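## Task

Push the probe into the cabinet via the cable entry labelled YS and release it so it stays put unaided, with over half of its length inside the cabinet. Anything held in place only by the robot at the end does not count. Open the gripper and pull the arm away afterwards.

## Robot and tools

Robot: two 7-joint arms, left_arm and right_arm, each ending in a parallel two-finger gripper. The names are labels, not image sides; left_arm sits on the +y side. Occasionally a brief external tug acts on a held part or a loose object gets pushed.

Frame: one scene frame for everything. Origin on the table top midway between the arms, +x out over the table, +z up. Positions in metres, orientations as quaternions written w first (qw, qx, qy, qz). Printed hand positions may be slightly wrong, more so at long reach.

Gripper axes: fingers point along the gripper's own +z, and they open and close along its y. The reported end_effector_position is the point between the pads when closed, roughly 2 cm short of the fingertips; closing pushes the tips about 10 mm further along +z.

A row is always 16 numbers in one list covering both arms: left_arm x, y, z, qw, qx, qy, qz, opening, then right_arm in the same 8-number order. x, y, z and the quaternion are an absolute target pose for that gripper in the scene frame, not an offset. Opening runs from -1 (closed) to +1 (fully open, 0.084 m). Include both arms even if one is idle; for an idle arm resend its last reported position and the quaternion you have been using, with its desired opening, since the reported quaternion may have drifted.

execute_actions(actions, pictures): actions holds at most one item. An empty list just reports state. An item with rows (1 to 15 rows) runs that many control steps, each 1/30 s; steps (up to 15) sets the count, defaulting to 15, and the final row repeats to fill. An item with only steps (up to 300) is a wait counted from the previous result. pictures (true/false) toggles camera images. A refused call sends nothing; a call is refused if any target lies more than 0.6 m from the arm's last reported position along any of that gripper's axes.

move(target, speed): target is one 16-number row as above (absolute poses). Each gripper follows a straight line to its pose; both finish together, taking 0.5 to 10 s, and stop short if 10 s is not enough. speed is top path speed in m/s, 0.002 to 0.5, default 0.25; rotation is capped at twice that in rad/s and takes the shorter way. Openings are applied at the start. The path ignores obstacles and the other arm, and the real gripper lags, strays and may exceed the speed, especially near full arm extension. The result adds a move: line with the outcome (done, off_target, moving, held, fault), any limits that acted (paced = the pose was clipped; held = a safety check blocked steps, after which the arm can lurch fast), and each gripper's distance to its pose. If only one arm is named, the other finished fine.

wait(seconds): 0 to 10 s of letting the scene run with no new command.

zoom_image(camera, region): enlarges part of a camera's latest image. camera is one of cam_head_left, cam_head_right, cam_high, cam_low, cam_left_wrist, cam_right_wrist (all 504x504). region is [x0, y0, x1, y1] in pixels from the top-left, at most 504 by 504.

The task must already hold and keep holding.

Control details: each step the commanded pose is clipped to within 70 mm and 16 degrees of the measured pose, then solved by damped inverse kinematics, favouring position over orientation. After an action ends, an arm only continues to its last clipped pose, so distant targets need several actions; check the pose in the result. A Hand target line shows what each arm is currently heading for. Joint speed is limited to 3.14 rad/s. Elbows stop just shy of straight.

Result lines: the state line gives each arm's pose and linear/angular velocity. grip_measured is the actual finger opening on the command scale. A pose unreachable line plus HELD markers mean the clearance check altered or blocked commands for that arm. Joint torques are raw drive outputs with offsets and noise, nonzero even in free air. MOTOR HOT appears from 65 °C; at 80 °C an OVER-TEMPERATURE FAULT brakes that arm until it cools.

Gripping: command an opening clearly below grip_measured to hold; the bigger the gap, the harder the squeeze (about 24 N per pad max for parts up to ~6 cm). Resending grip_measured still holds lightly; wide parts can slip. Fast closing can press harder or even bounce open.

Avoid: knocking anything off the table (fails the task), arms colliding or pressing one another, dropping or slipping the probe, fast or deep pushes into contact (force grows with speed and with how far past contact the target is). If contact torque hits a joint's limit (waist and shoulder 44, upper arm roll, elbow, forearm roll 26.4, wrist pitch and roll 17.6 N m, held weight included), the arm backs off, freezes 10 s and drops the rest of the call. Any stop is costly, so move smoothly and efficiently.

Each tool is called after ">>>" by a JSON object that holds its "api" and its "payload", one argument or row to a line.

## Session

>>> {"api": "execute_actions", "payload": {
  "actions": []
}}

Scene clock: 0.00 s of 5060.00 s.
left_arm: end_effector_position=(+0.1591, +0.5633, +0.3156) grip_measured=+1.00 end_effector_quat_wxyz=(-0.251, +0.588, +0.767, +0.056) end_effector_velocity=(+0.000, +0.000, +0.000) end_effector_angular_velocity=(+0.001, +0.002, -0.001) | right_arm: end_effector_position=(+0.2816, -0.6265, +0.1116) grip_measured=+1.00 end_effector_quat_wxyz=(-0.381, -0.004, +0.913, +0.144) end_effector_velocity=(-0.000, -0.000, -0.000) end_effector_angular_velocity=(+0.000, +0.001, -0.001)
Joint positions: left_arm=[ 1.126 -0.876 -0.427  0.621  0.182  1.311 -0.907  0.084] | right_arm=[-0.766  0.53   0.131  1.407 -0.175  1.719  2.682  0.084]
Joint velocities: left_arm=[-0.     0.001 -0.001  0.001  0.002 -0.    -0.    -0.   ] | right_arm=[ 0.    -0.    -0.001 -0.001  0.    -0.    -0.    -0.   ]
Joint torques (N m, as the arm reports them, + toward a larger angle): no reading
Motor temperatures (°C, as the motors report them): left_arm=[33 33 29 32 33 32 31] | right_arm=[29 32 31 35 31 40 31]
Hand target (left_arm): +0.159, +0.563, +0.316; -0.251, +0.588, +0.767, +0.056
Hand target (right_arm): +0.282, -0.626, +0.112; -0.381, -0.004, +0.913, +0.144

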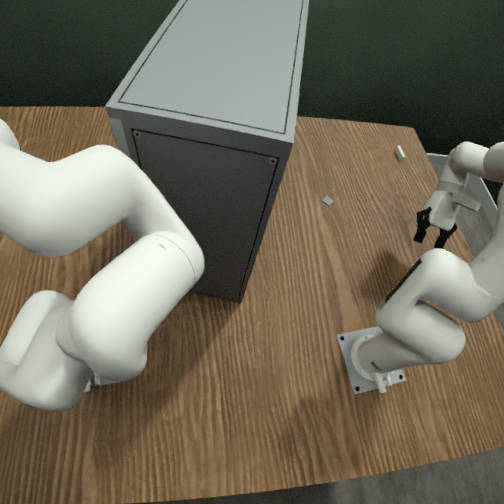

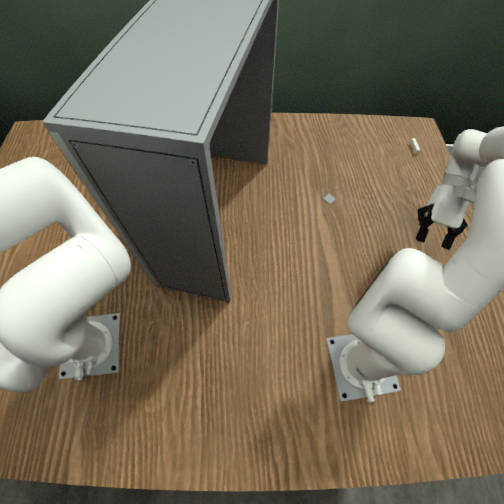

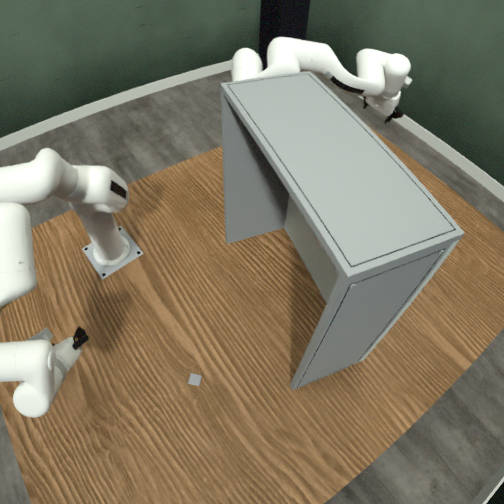

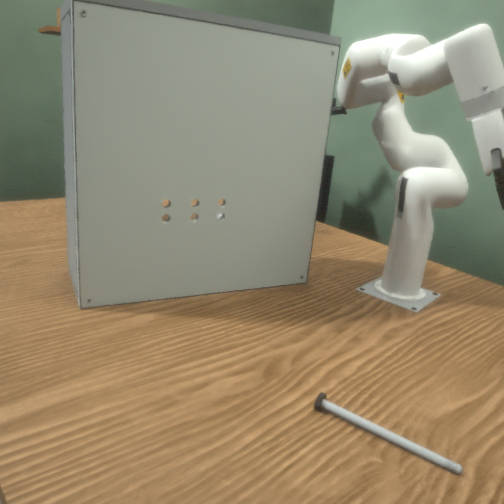

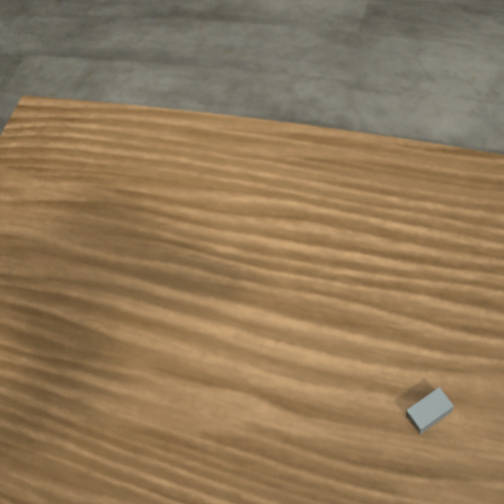

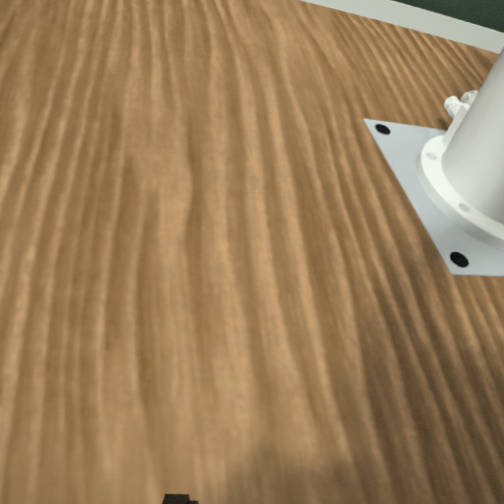

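>>> {"api": "move", "payload": {
  "target": [0.3,0.68,0.35,0,1,0,0,1,0.42,-0.35,0.17,-0.406,0.579,0.579,0.406,1]
}}

Scene clock: 10.00 s of 5060.00 s.
left_arm: end_effector_position=(+0.2999, +0.6798, +0.3505) grip_measured=+1.00 end_effector_quat_wxyz=(-0.000, +1.000, -0.001, +0.001) end_effector_velocity=(+0.000, -0.000, +0.001) end_effector_angular_velocity=(+0.000, +0.000, -0.005) | right_arm: end_effector_position=(+0.4199, -0.3507, +0.1702) grip_measured=+1.00 end_effector_quat_wxyz=(-0.404, +0.580, +0.579, +0.406) end_effector_velocity=(+0.000, +0.001, +0.000) end_effector_angular_velocity=(+0.001, -0.000, -0.001)
Joint positions: left_arm=[ 0.775 -0.077  0.01   1.381 -0.     1.457  0.929  0.084] | right_arm=[-0.644  0.34   0.153  1.033  1.033  1.493  3.801  0.084]
Joint velocities: left_arm=[ 0.     0.001 -0.001  0.005  0.     0.004  0.004  0.   ] | right_arm=[ 0.001 -0.002  0.002 -0.002  0.003 -0.002  0.001 -0.   ]
Joint torques (N m, as the arm reports them, + toward a larger angle): left_arm=[ -2.6  -16.69  -0.16  17.22   0.44  -1.32  -1.14] | right_arm=[  0.62 -23.63   2.    10.63   1.1    1.01   0.25]
Motor temperatures (°C, as the motors report them): left_arm=[33 33 29 34 33 32 31] | right_arm=[29 32 31 36 31 40 31]
Hand target (left_arm): +0.300, +0.680, +0.350; -0.000, +1.000, -0.001, +0.001
Hand target (right_arm): +0.420, -0.350, +0.170; -0.405, +0.580, +0.579, +0.406
Off the commanded pose (left_arm): 0.001 m, 0 deg.
Off the commanded pose (right_arm): 0.001 m, 0 deg.
After step 90, 2.80 s passed at rest.
move: done

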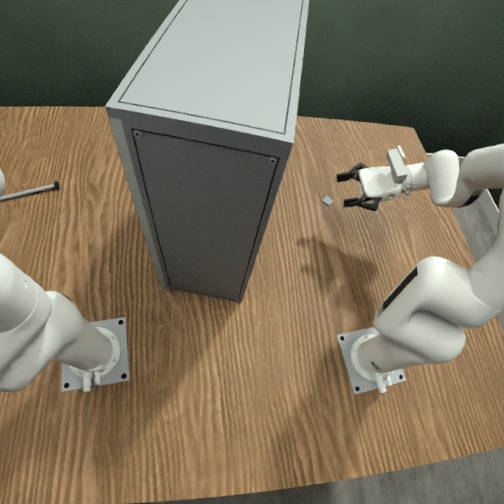

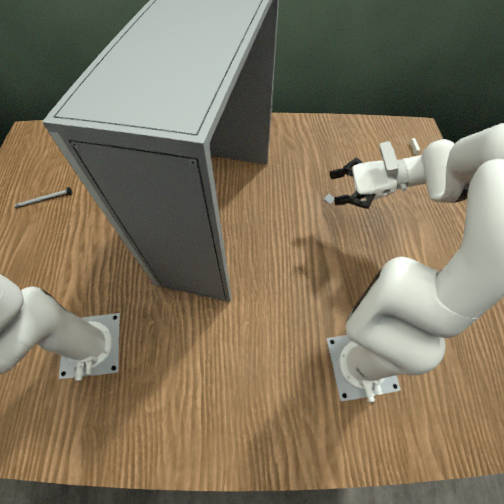

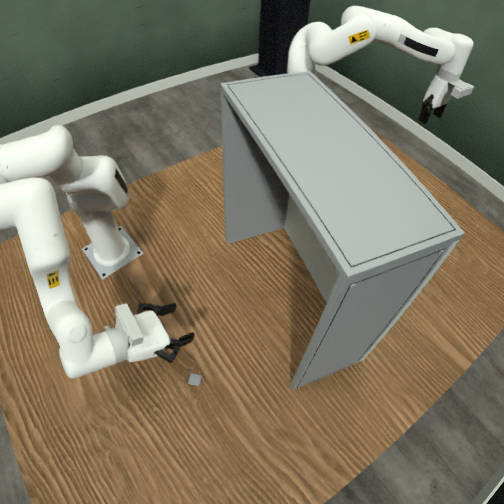

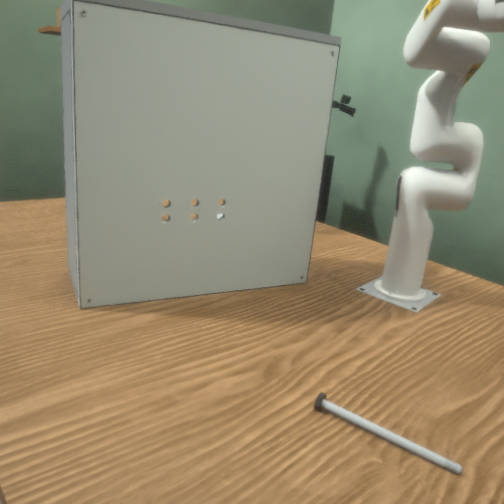

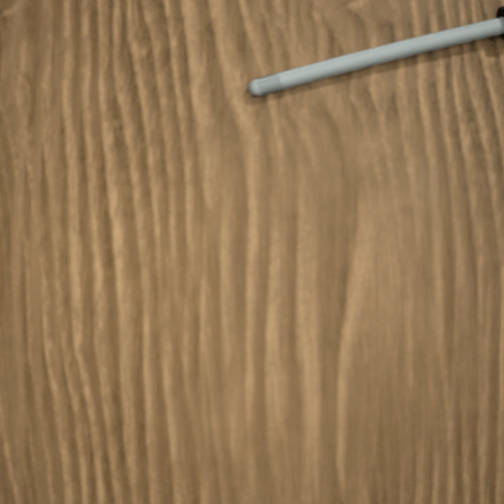

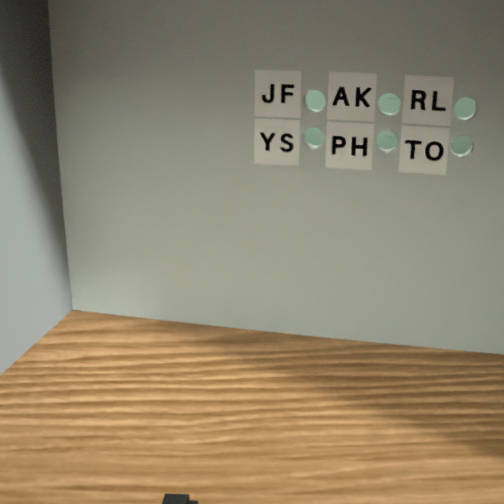

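>>> {"api": "move", "payload": {
  "target": [0.535,0.57,0.09,-0.304,0.563,0.733,0.233,0.3,0.42,-0.35,0.17,-0.406,0.579,0.579,0.406,1],
  "speed": 0.2
}}

>>> {"api": "zoom_image", "payload": {
  "camera": "cam_low",
  "region": [250,250,504,504]
}}

Scene clock: 28.93 s of 5060.00 s.
left_arm: end_effector_position=(+0.5361, +0.5720, +0.0916) grip_measured=+0.29 end_effector_quat_wxyz=(-0.304, +0.562, +0.733, +0.235) end_effector_velocity=(+0.001, -0.001, -0.001) end_effector_angular_velocity=(-0.000, +0.001, +0.001) | right_arm: end_effector_position=(+0.4200, -0.3500, +0.1700) grip_measured=+1.00 end_effector_quat_wxyz=(-0.406, +0.579, +0.579, +0.406) end_effector_velocity=(-0.000, +0.000, -0.000) end_effector_angular_velocity=(+0.002, +0.001, -0.002)
Joint positions: left_arm=[ 0.355  0.594 -0.365  1.367  1.096  1.218 -2.288  0.056] | right_arm=[-0.643  0.344  0.154  1.035  1.032  1.495  3.8    0.084]
Joint velocities: left_arm=[-0.003  0.004 -0.     0.003 -0.001  0.002 -0.001 -0.   ] | right_arm=[ 0.     0.    -0.001 -0.002  0.002  0.     0.    -0.   ]
Joint torques (N m, as the arm reports them, + toward a larger angle): left_arm=[ -2.65 -25.67  -4.02  14.98   1.47   0.01  -1.11] | right_arm=[  0.62 -23.88   1.95  10.5    1.06   1.01   0.31]
Motor temperatures (°C, as the motors report them): left_arm=[33 33 29 36 33 32 31] | right_arm=[29 33 31 37 31 40 31]
Hand target (left_arm): +0.536, +0.572, +0.091; -0.304, +0.562, +0.733, +0.234
Hand target (right_arm): +0.420, -0.350, +0.170; -0.406, +0.579, +0.579, +0.406
Off the commanded pose (left_arm): 0.003 m, 0 deg.
Off the commanded pose (right_arm): 0.000 m, 0 deg.
After step 90, 10.63 s passed at rest.
move: done

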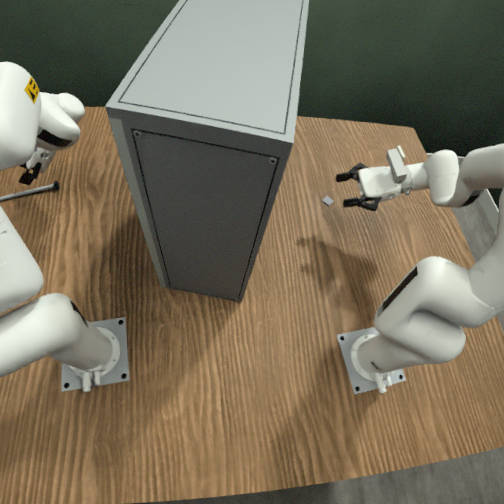

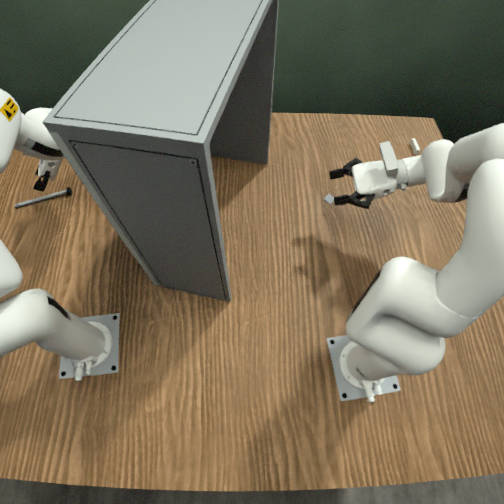

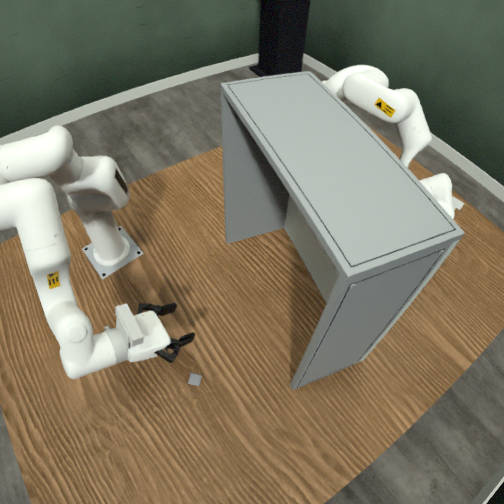

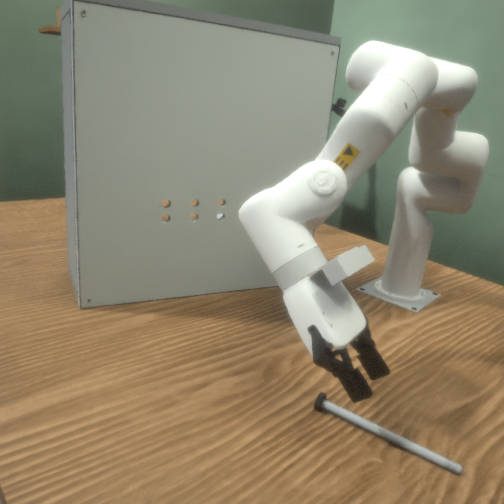

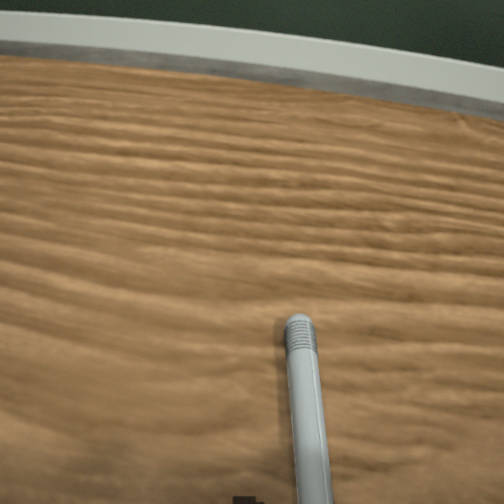

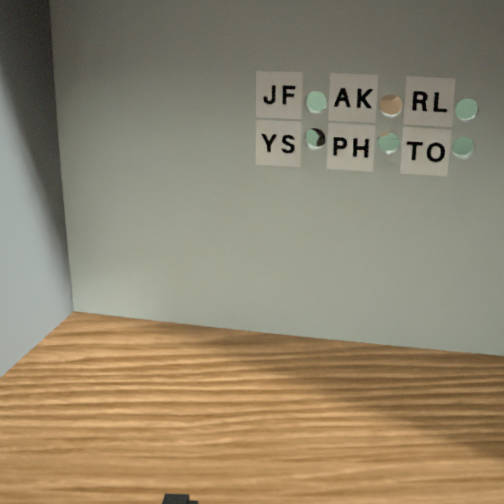

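Region (250, 250, 504, 504) of cam_low's 504x504 image, scaled by 1.984, with more detail than that image has.

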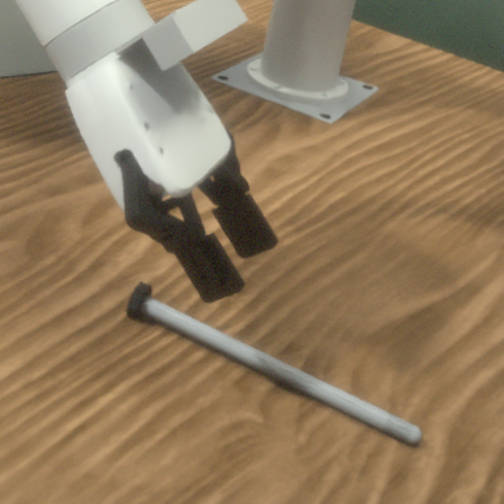

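>>> {"api": "move", "payload": {
  "target": [0.535,0.539,0.03,-0.304,0.563,0.733,0.233,0.3,0.42,-0.35,0.17,-0.406,0.579,0.579,0.406,1],
  "speed": 0.06
}}

>>> {"api": "zoom_image", "payload": {
  "camera": "cam_low",
  "region": [270,330,430,490]
}}

Scene clock: 35.90 s of 5060.00 s.
left_arm: end_effector_position=(+0.5354, +0.5393, +0.0303) grip_measured=+0.29 end_effector_quat_wxyz=(-0.304, +0.563, +0.733, +0.233) end_effector_velocity=(+0.002, +0.002, +0.003) end_effector_angular_velocity=(+0.004, -0.007, +0.003) | right_arm: end_effector_position=(+0.4200, -0.3500, +0.1700) grip_measured=+1.00 end_effector_quat_wxyz=(-0.406, +0.579, +0.579, +0.406) end_effector_velocity=(-0.001, +0.001, -0.000) end_effector_angular_velocity=(+0.001, +0.002, +0.002)
Joint positions: left_arm=[ 0.297  0.706 -0.356  1.364  1.139  1.197 -2.419  0.056] | right_arm=[-0.643  0.344  0.154  1.035  1.032  1.495  3.8    0.084]
Joint velocities: left_arm=[ 0.001 -0.003  0.002  0.003  0.001 -0.    -0.002  0.   ] | right_arm=[ 0.    -0.     0.002 -0.001 -0.001  0.     0.001 -0.   ]
Joint torques (N m, as the arm reports them, + toward a larger angle): left_arm=[ -3.09 -26.03  -4.38  13.67   1.26   0.11  -1.01] | right_arm=[  0.67 -23.7    1.98  10.57   1.05   1.04   0.28]
Motor temperatures (°C, as the motors report them): left_arm=[33 34 29 36 33 32 31] | right_arm=[29 33 31 37 31 40 31]
Hand target (left_arm): +0.535, +0.539, +0.030; -0.304, +0.563, +0.733, +0.233
Hand target (right_arm): +0.420, -0.350, +0.170; -0.406, +0.579, +0.579, +0.406
Off the commanded pose (left_arm): 0.001 m, 0 deg.
Off the commanded pose (right_arm): 0.000 m, 0 deg.
After step 90, 2.50 s passed at rest.
move: done

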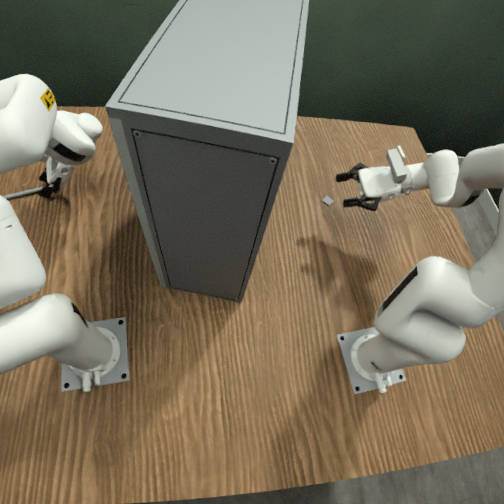

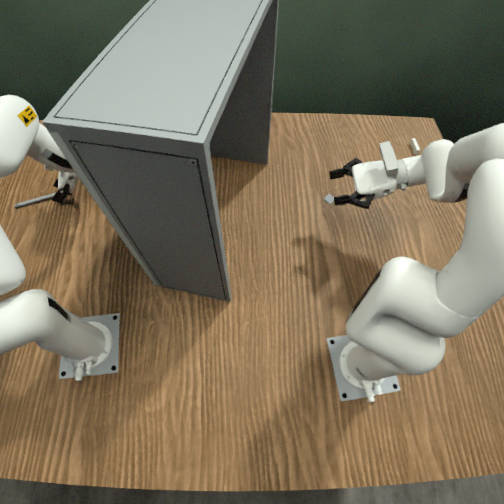

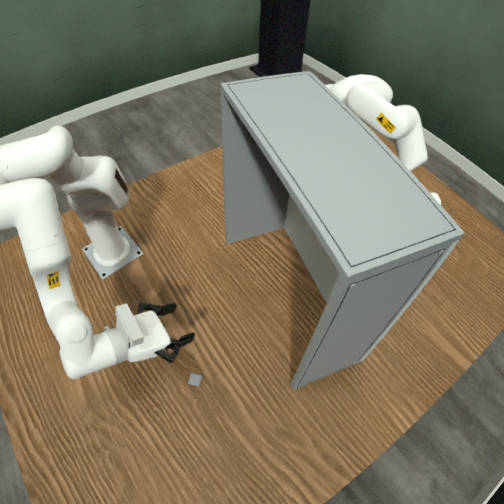

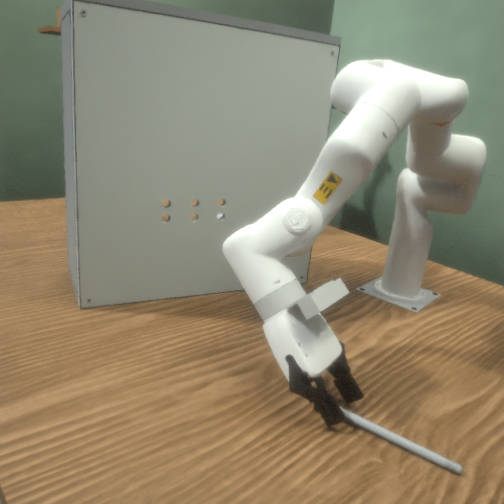

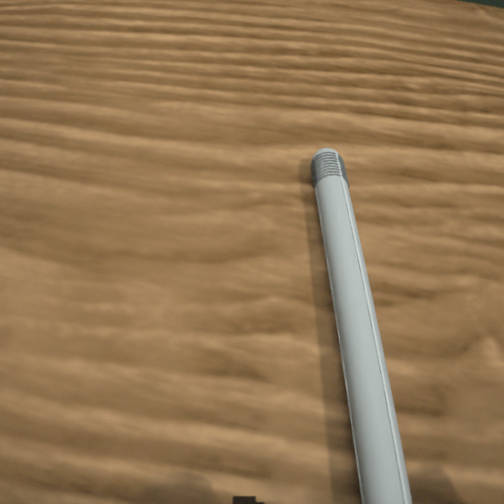

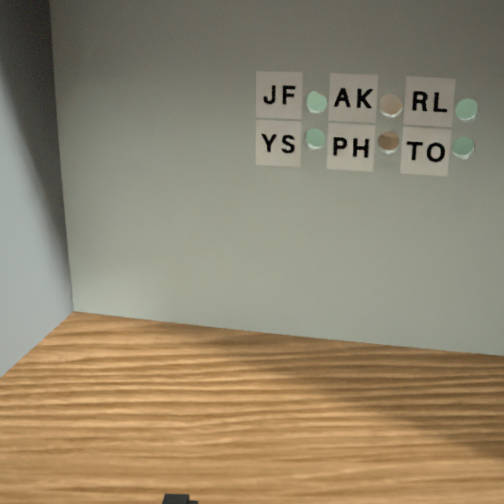

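Region (270, 330, 430, 490) of cam_low's 504x504 image, scaled by 3.150, with more detail than that image has.

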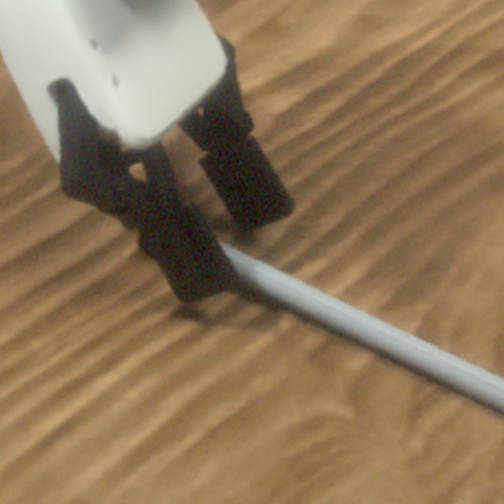

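>>> {"api": "move", "payload": {
  "target": [0.534,0.555,0.021,-0.304,0.563,0.733,0.233,0.3,0.42,-0.35,0.17,-0.406,0.579,0.579,0.406,1],
  "speed": 0.03
}}

>>> {"api": "move", "payload": {
  "target": [0.534,0.555,0.021,-0.304,0.563,0.733,0.233,-1,0.42,-0.35,0.17,-0.406,0.579,0.579,0.406,1]
}}

>>> {"api": "move", "payload": {
  "target": [0.48,0.62,0.2,-0.304,0.563,0.733,0.233,-1,0.42,-0.35,0.17,-0.406,0.579,0.579,0.406,1],
  "speed": 0.15
}}

Scene clock: 44.73 s of 5060.00 s.
left_arm: end_effector_position=(+0.5362, +0.5550, +0.0241) grip_measured=+0.29 end_effector_quat_wxyz=(-0.302, +0.562, +0.733, +0.235) end_effector_velocity=(-0.001, -0.000, -0.002) end_effector_angular_velocity=(-0.002, +0.002, +0.000) | right_arm: end_effector_position=(+0.4200, -0.3500, +0.1700) grip_measured=+1.00 end_effector_quat_wxyz=(-0.406, +0.579, +0.579, +0.406) end_effector_velocity=(+0.000, -0.000, +0.000) end_effector_angular_velocity=(+0.000, -0.000, -0.001)
Joint positions: left_arm=[ 0.314  0.724 -0.342  1.375  1.162  1.173 -2.415  0.057] | right_arm=[-0.643  0.344  0.154  1.035  1.032  1.495  3.8    0.084]
Joint velocities: left_arm=[ 0.004  0.004 -0.003 -0.     0.002 -0.    -0.001  0.   ] | right_arm=[ 0.    -0.    -0.     0.001  0.001  0.     0.001 -0.   ]
Joint torques (N m, as the arm reports them, + toward a larger angle): left_arm=[  0.01 -13.04  -1.39   6.22  -0.81  -1.57  -1.24] | right_arm=[  0.51 -23.63   1.9   10.51   1.01   1.01   0.25]
Motor temperatures (°C, as the motors report them): left_arm=[33 34 29 35 33 32 31] | right_arm=[29 33 31 37 31 40 31]
Hand target (left_arm): +0.534, +0.555, +0.021; -0.304, +0.563, +0.733, +0.233
Hand target (right_arm): +0.420, -0.350, +0.170; -0.406, +0.579, +0.579, +0.406
Off the commanded pose (left_arm): 0.004 m, 0 deg.
Off the commanded pose (right_arm): 0.000 m, 0 deg.
After step 90, 4.93 s passed at rest.
move: off_target (left_arm)

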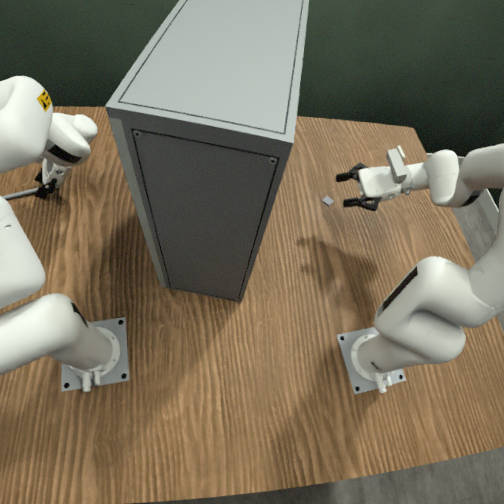

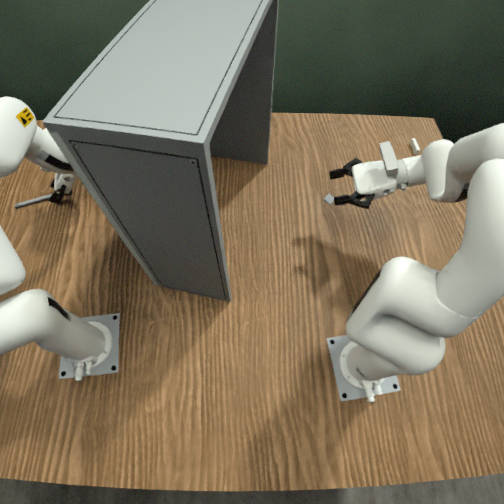

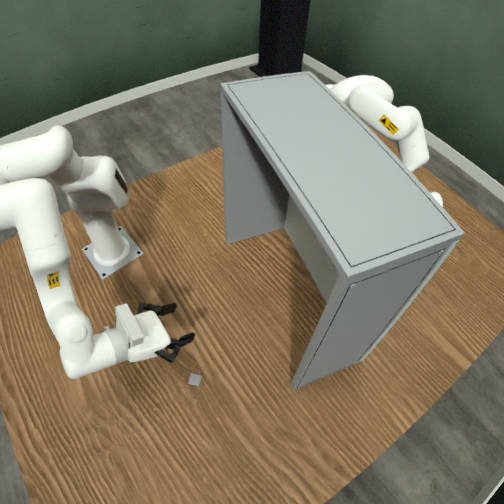

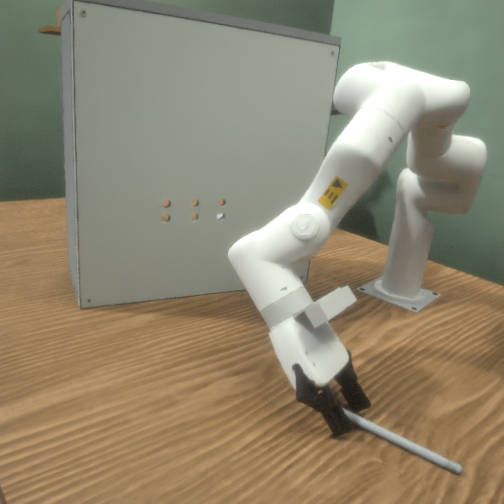

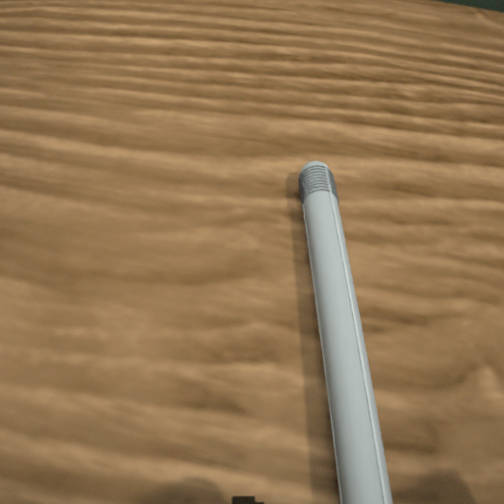

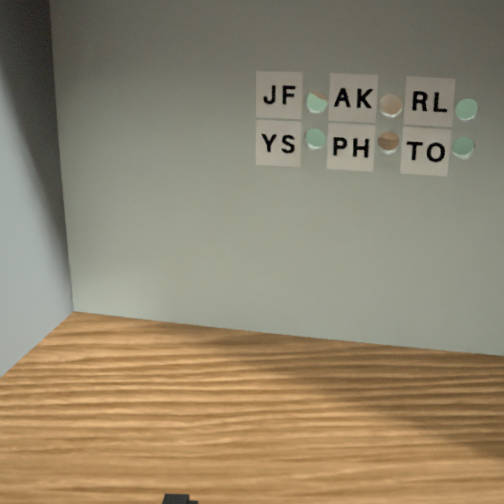

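Scene clock: 45.43 s of 5060.00 s.
left_arm: end_effector_position=(+0.5363, +0.5570, +0.0256) grip_measured=-0.74 end_effector_quat_wxyz=(-0.302, +0.560, +0.734, +0.237) end_effector_velocity=(-0.001, -0.001, -0.001) end_effector_angular_velocity=(-0.004, +0.001, +0.004) | right_arm: end_effector_position=(+0.4200, -0.3500, +0.1700) grip_measured=+1.00 end_effector_quat_wxyz=(-0.406, +0.579, +0.579, +0.406) end_effector_velocity=(+0.000, -0.000, +0.000) end_effector_angular_velocity=(-0.000, -0.001, -0.001)
Joint positions: left_arm=[ 0.315  0.721 -0.34   1.375  1.162  1.172 -2.415  0.011] | right_arm=[-0.643  0.344  0.154  1.035  1.032  1.495  3.8    0.084]
Joint velocities: left_arm=[-0.004  0.     0.004  0.    -0.008 -0.002  0.001  0.   ] | right_arm=[-0.    -0.    -0.     0.001  0.    -0.     0.    -0.   ]
Joint torques (N m, as the arm reports them, + toward a larger angle): left_arm=[-4.11 -6.45 -5.61  0.25 -4.38 -2.86 -1.05] | right_arm=[  0.82 -23.79   1.81  10.53   0.98   1.03   0.25]
Motor temperatures (°C, as the motors report them): left_arm=[33 34 29 35 33 32 31] | right_arm=[29 33 31 37 31 40 31]
Hand target (left_arm): +0.534, +0.555, +0.021; -0.304, +0.563, +0.733, +0.233
Hand target (right_arm): +0.420, -0.350, +0.170; -0.406, +0.579, +0.579, +0.406
Off the commanded pose (left_arm): 0.006 m, 1 deg.
Off the commanded pose (right_arm): 0.000 m, 0 deg.
move: off_target (left_arm)

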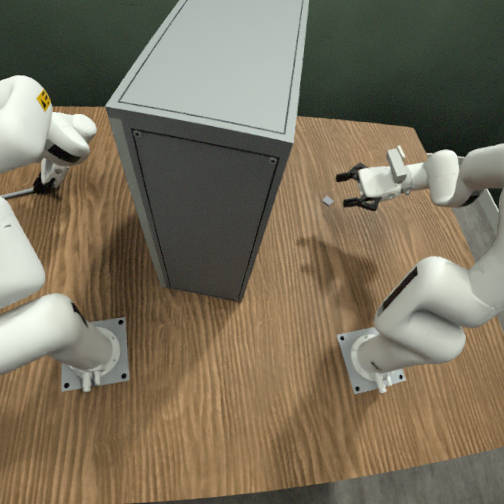

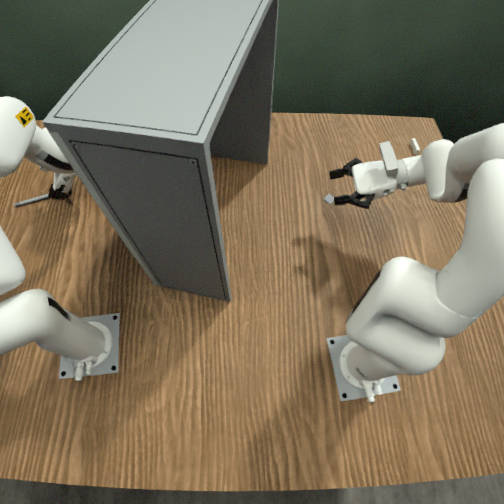

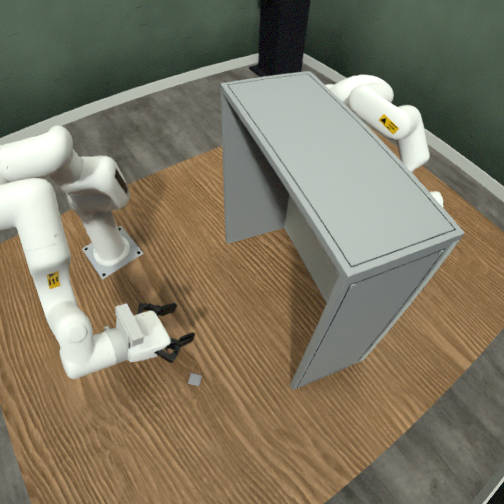

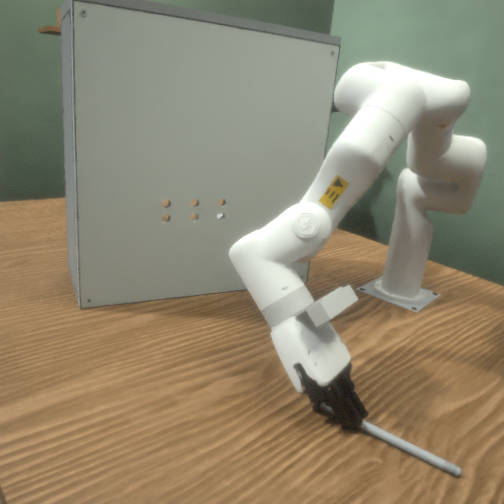

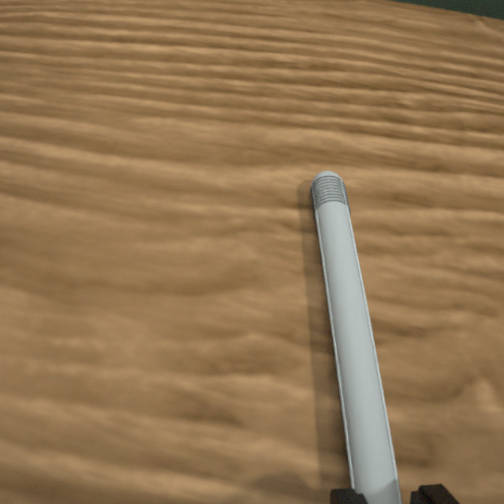

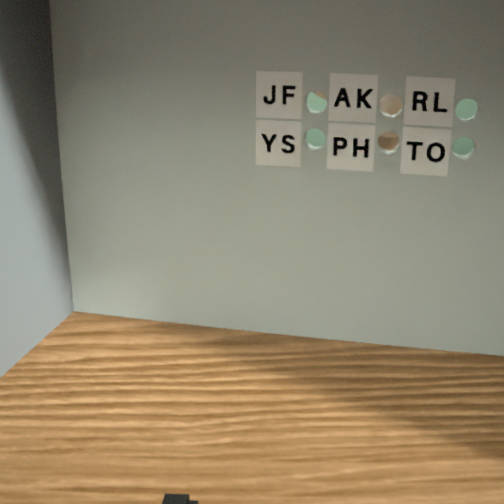

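Scene clock: 47.10 s of 5060.00 s.
left_arm: end_effector_position=(+0.4791, +0.6192, +0.1990) grip_measured=-0.74 end_effector_quat_wxyz=(-0.305, +0.563, +0.733, +0.232) end_effector_velocity=(+0.001, -0.000, +0.001) end_effector_angular_velocity=(-0.000, -0.001, -0.003) | right_arm: end_effector_position=(+0.4200, -0.3500, +0.1700) grip_measured=+1.00 end_effector_quat_wxyz=(-0.406, +0.579, +0.579, +0.406) end_effector_velocity=(-0.000, -0.000, -0.000) end_effector_angular_velocity=(-0.002, +0.000, +0.002)
Joint positions: left_arm=[ 0.492  0.273 -0.364  1.211  0.986  1.183 -2.055  0.011] | right_arm=[-0.643  0.344  0.154  1.035  1.032  1.495  3.8    0.084]
Joint velocities: left_arm=[ 0.001 -0.002 -0.002  0.001 -0.001 -0.     0.004 -0.   ] | right_arm=[ 0.    -0.    -0.     0.    -0.003  0.     0.    -0.   ]
Joint torques (N m, as the arm reports them, + toward a larger angle): left_arm=[ -2.62 -21.95  -1.98  16.79   1.65  -0.2   -0.99] | right_arm=[  0.65 -23.6    1.9   10.54   1.05   1.     0.26]
Motor temperatures (°C, as the motors report them): left_arm=[33 34 29 35 33 32 31] | right_arm=[29 33 31 37 31 40 31]
Hand target (left_arm): +0.479, +0.620, +0.200; -0.304, +0.562, +0.733, +0.232
Hand target (right_arm): +0.420, -0.350, +0.170; -0.406, +0.579, +0.579, +0.406
Off the commanded pose (left_arm): 0.002 m, 0 deg.
Off the commanded pose (right_arm): 0.000 m, 0 deg.
move: done

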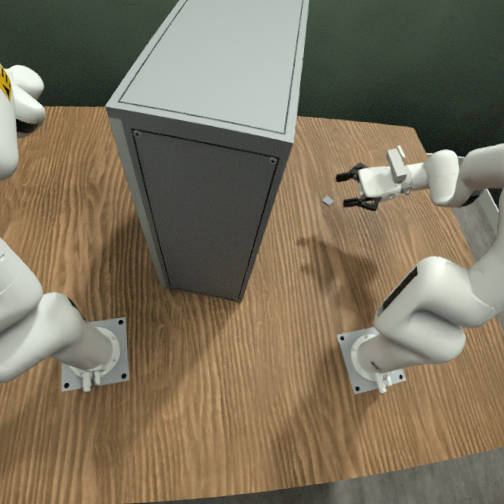

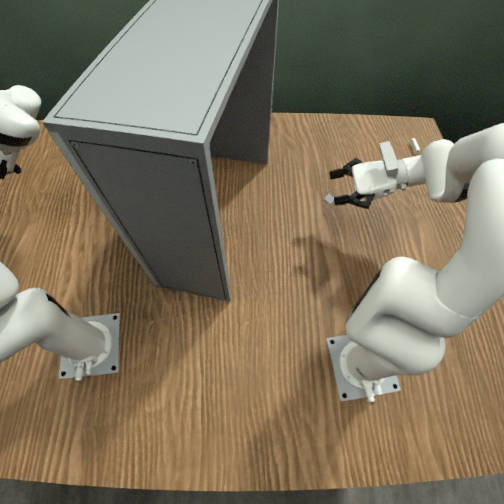

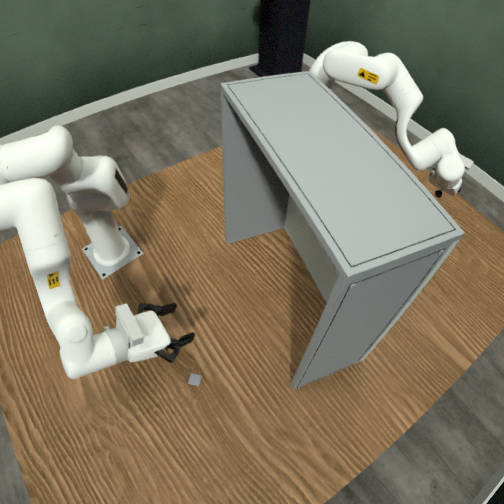

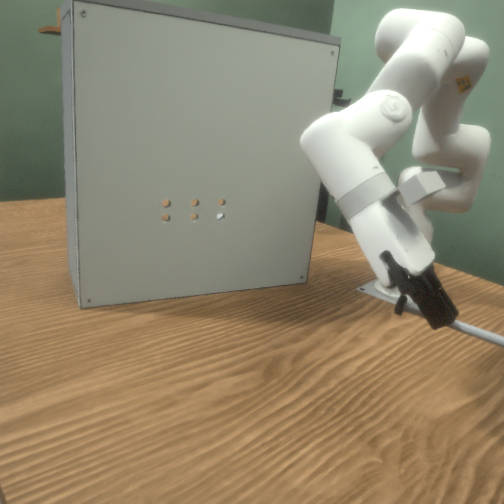

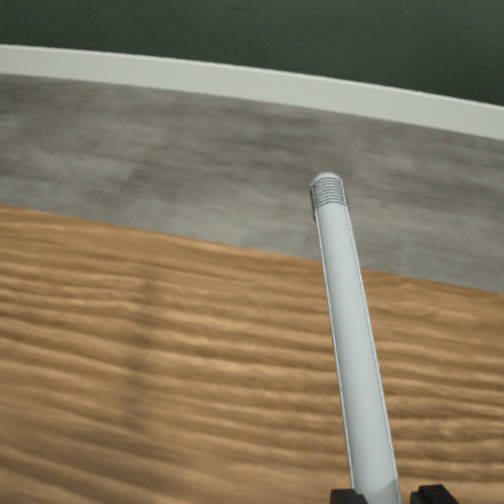

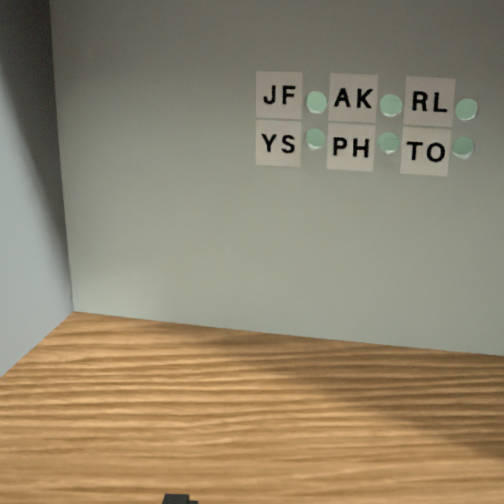

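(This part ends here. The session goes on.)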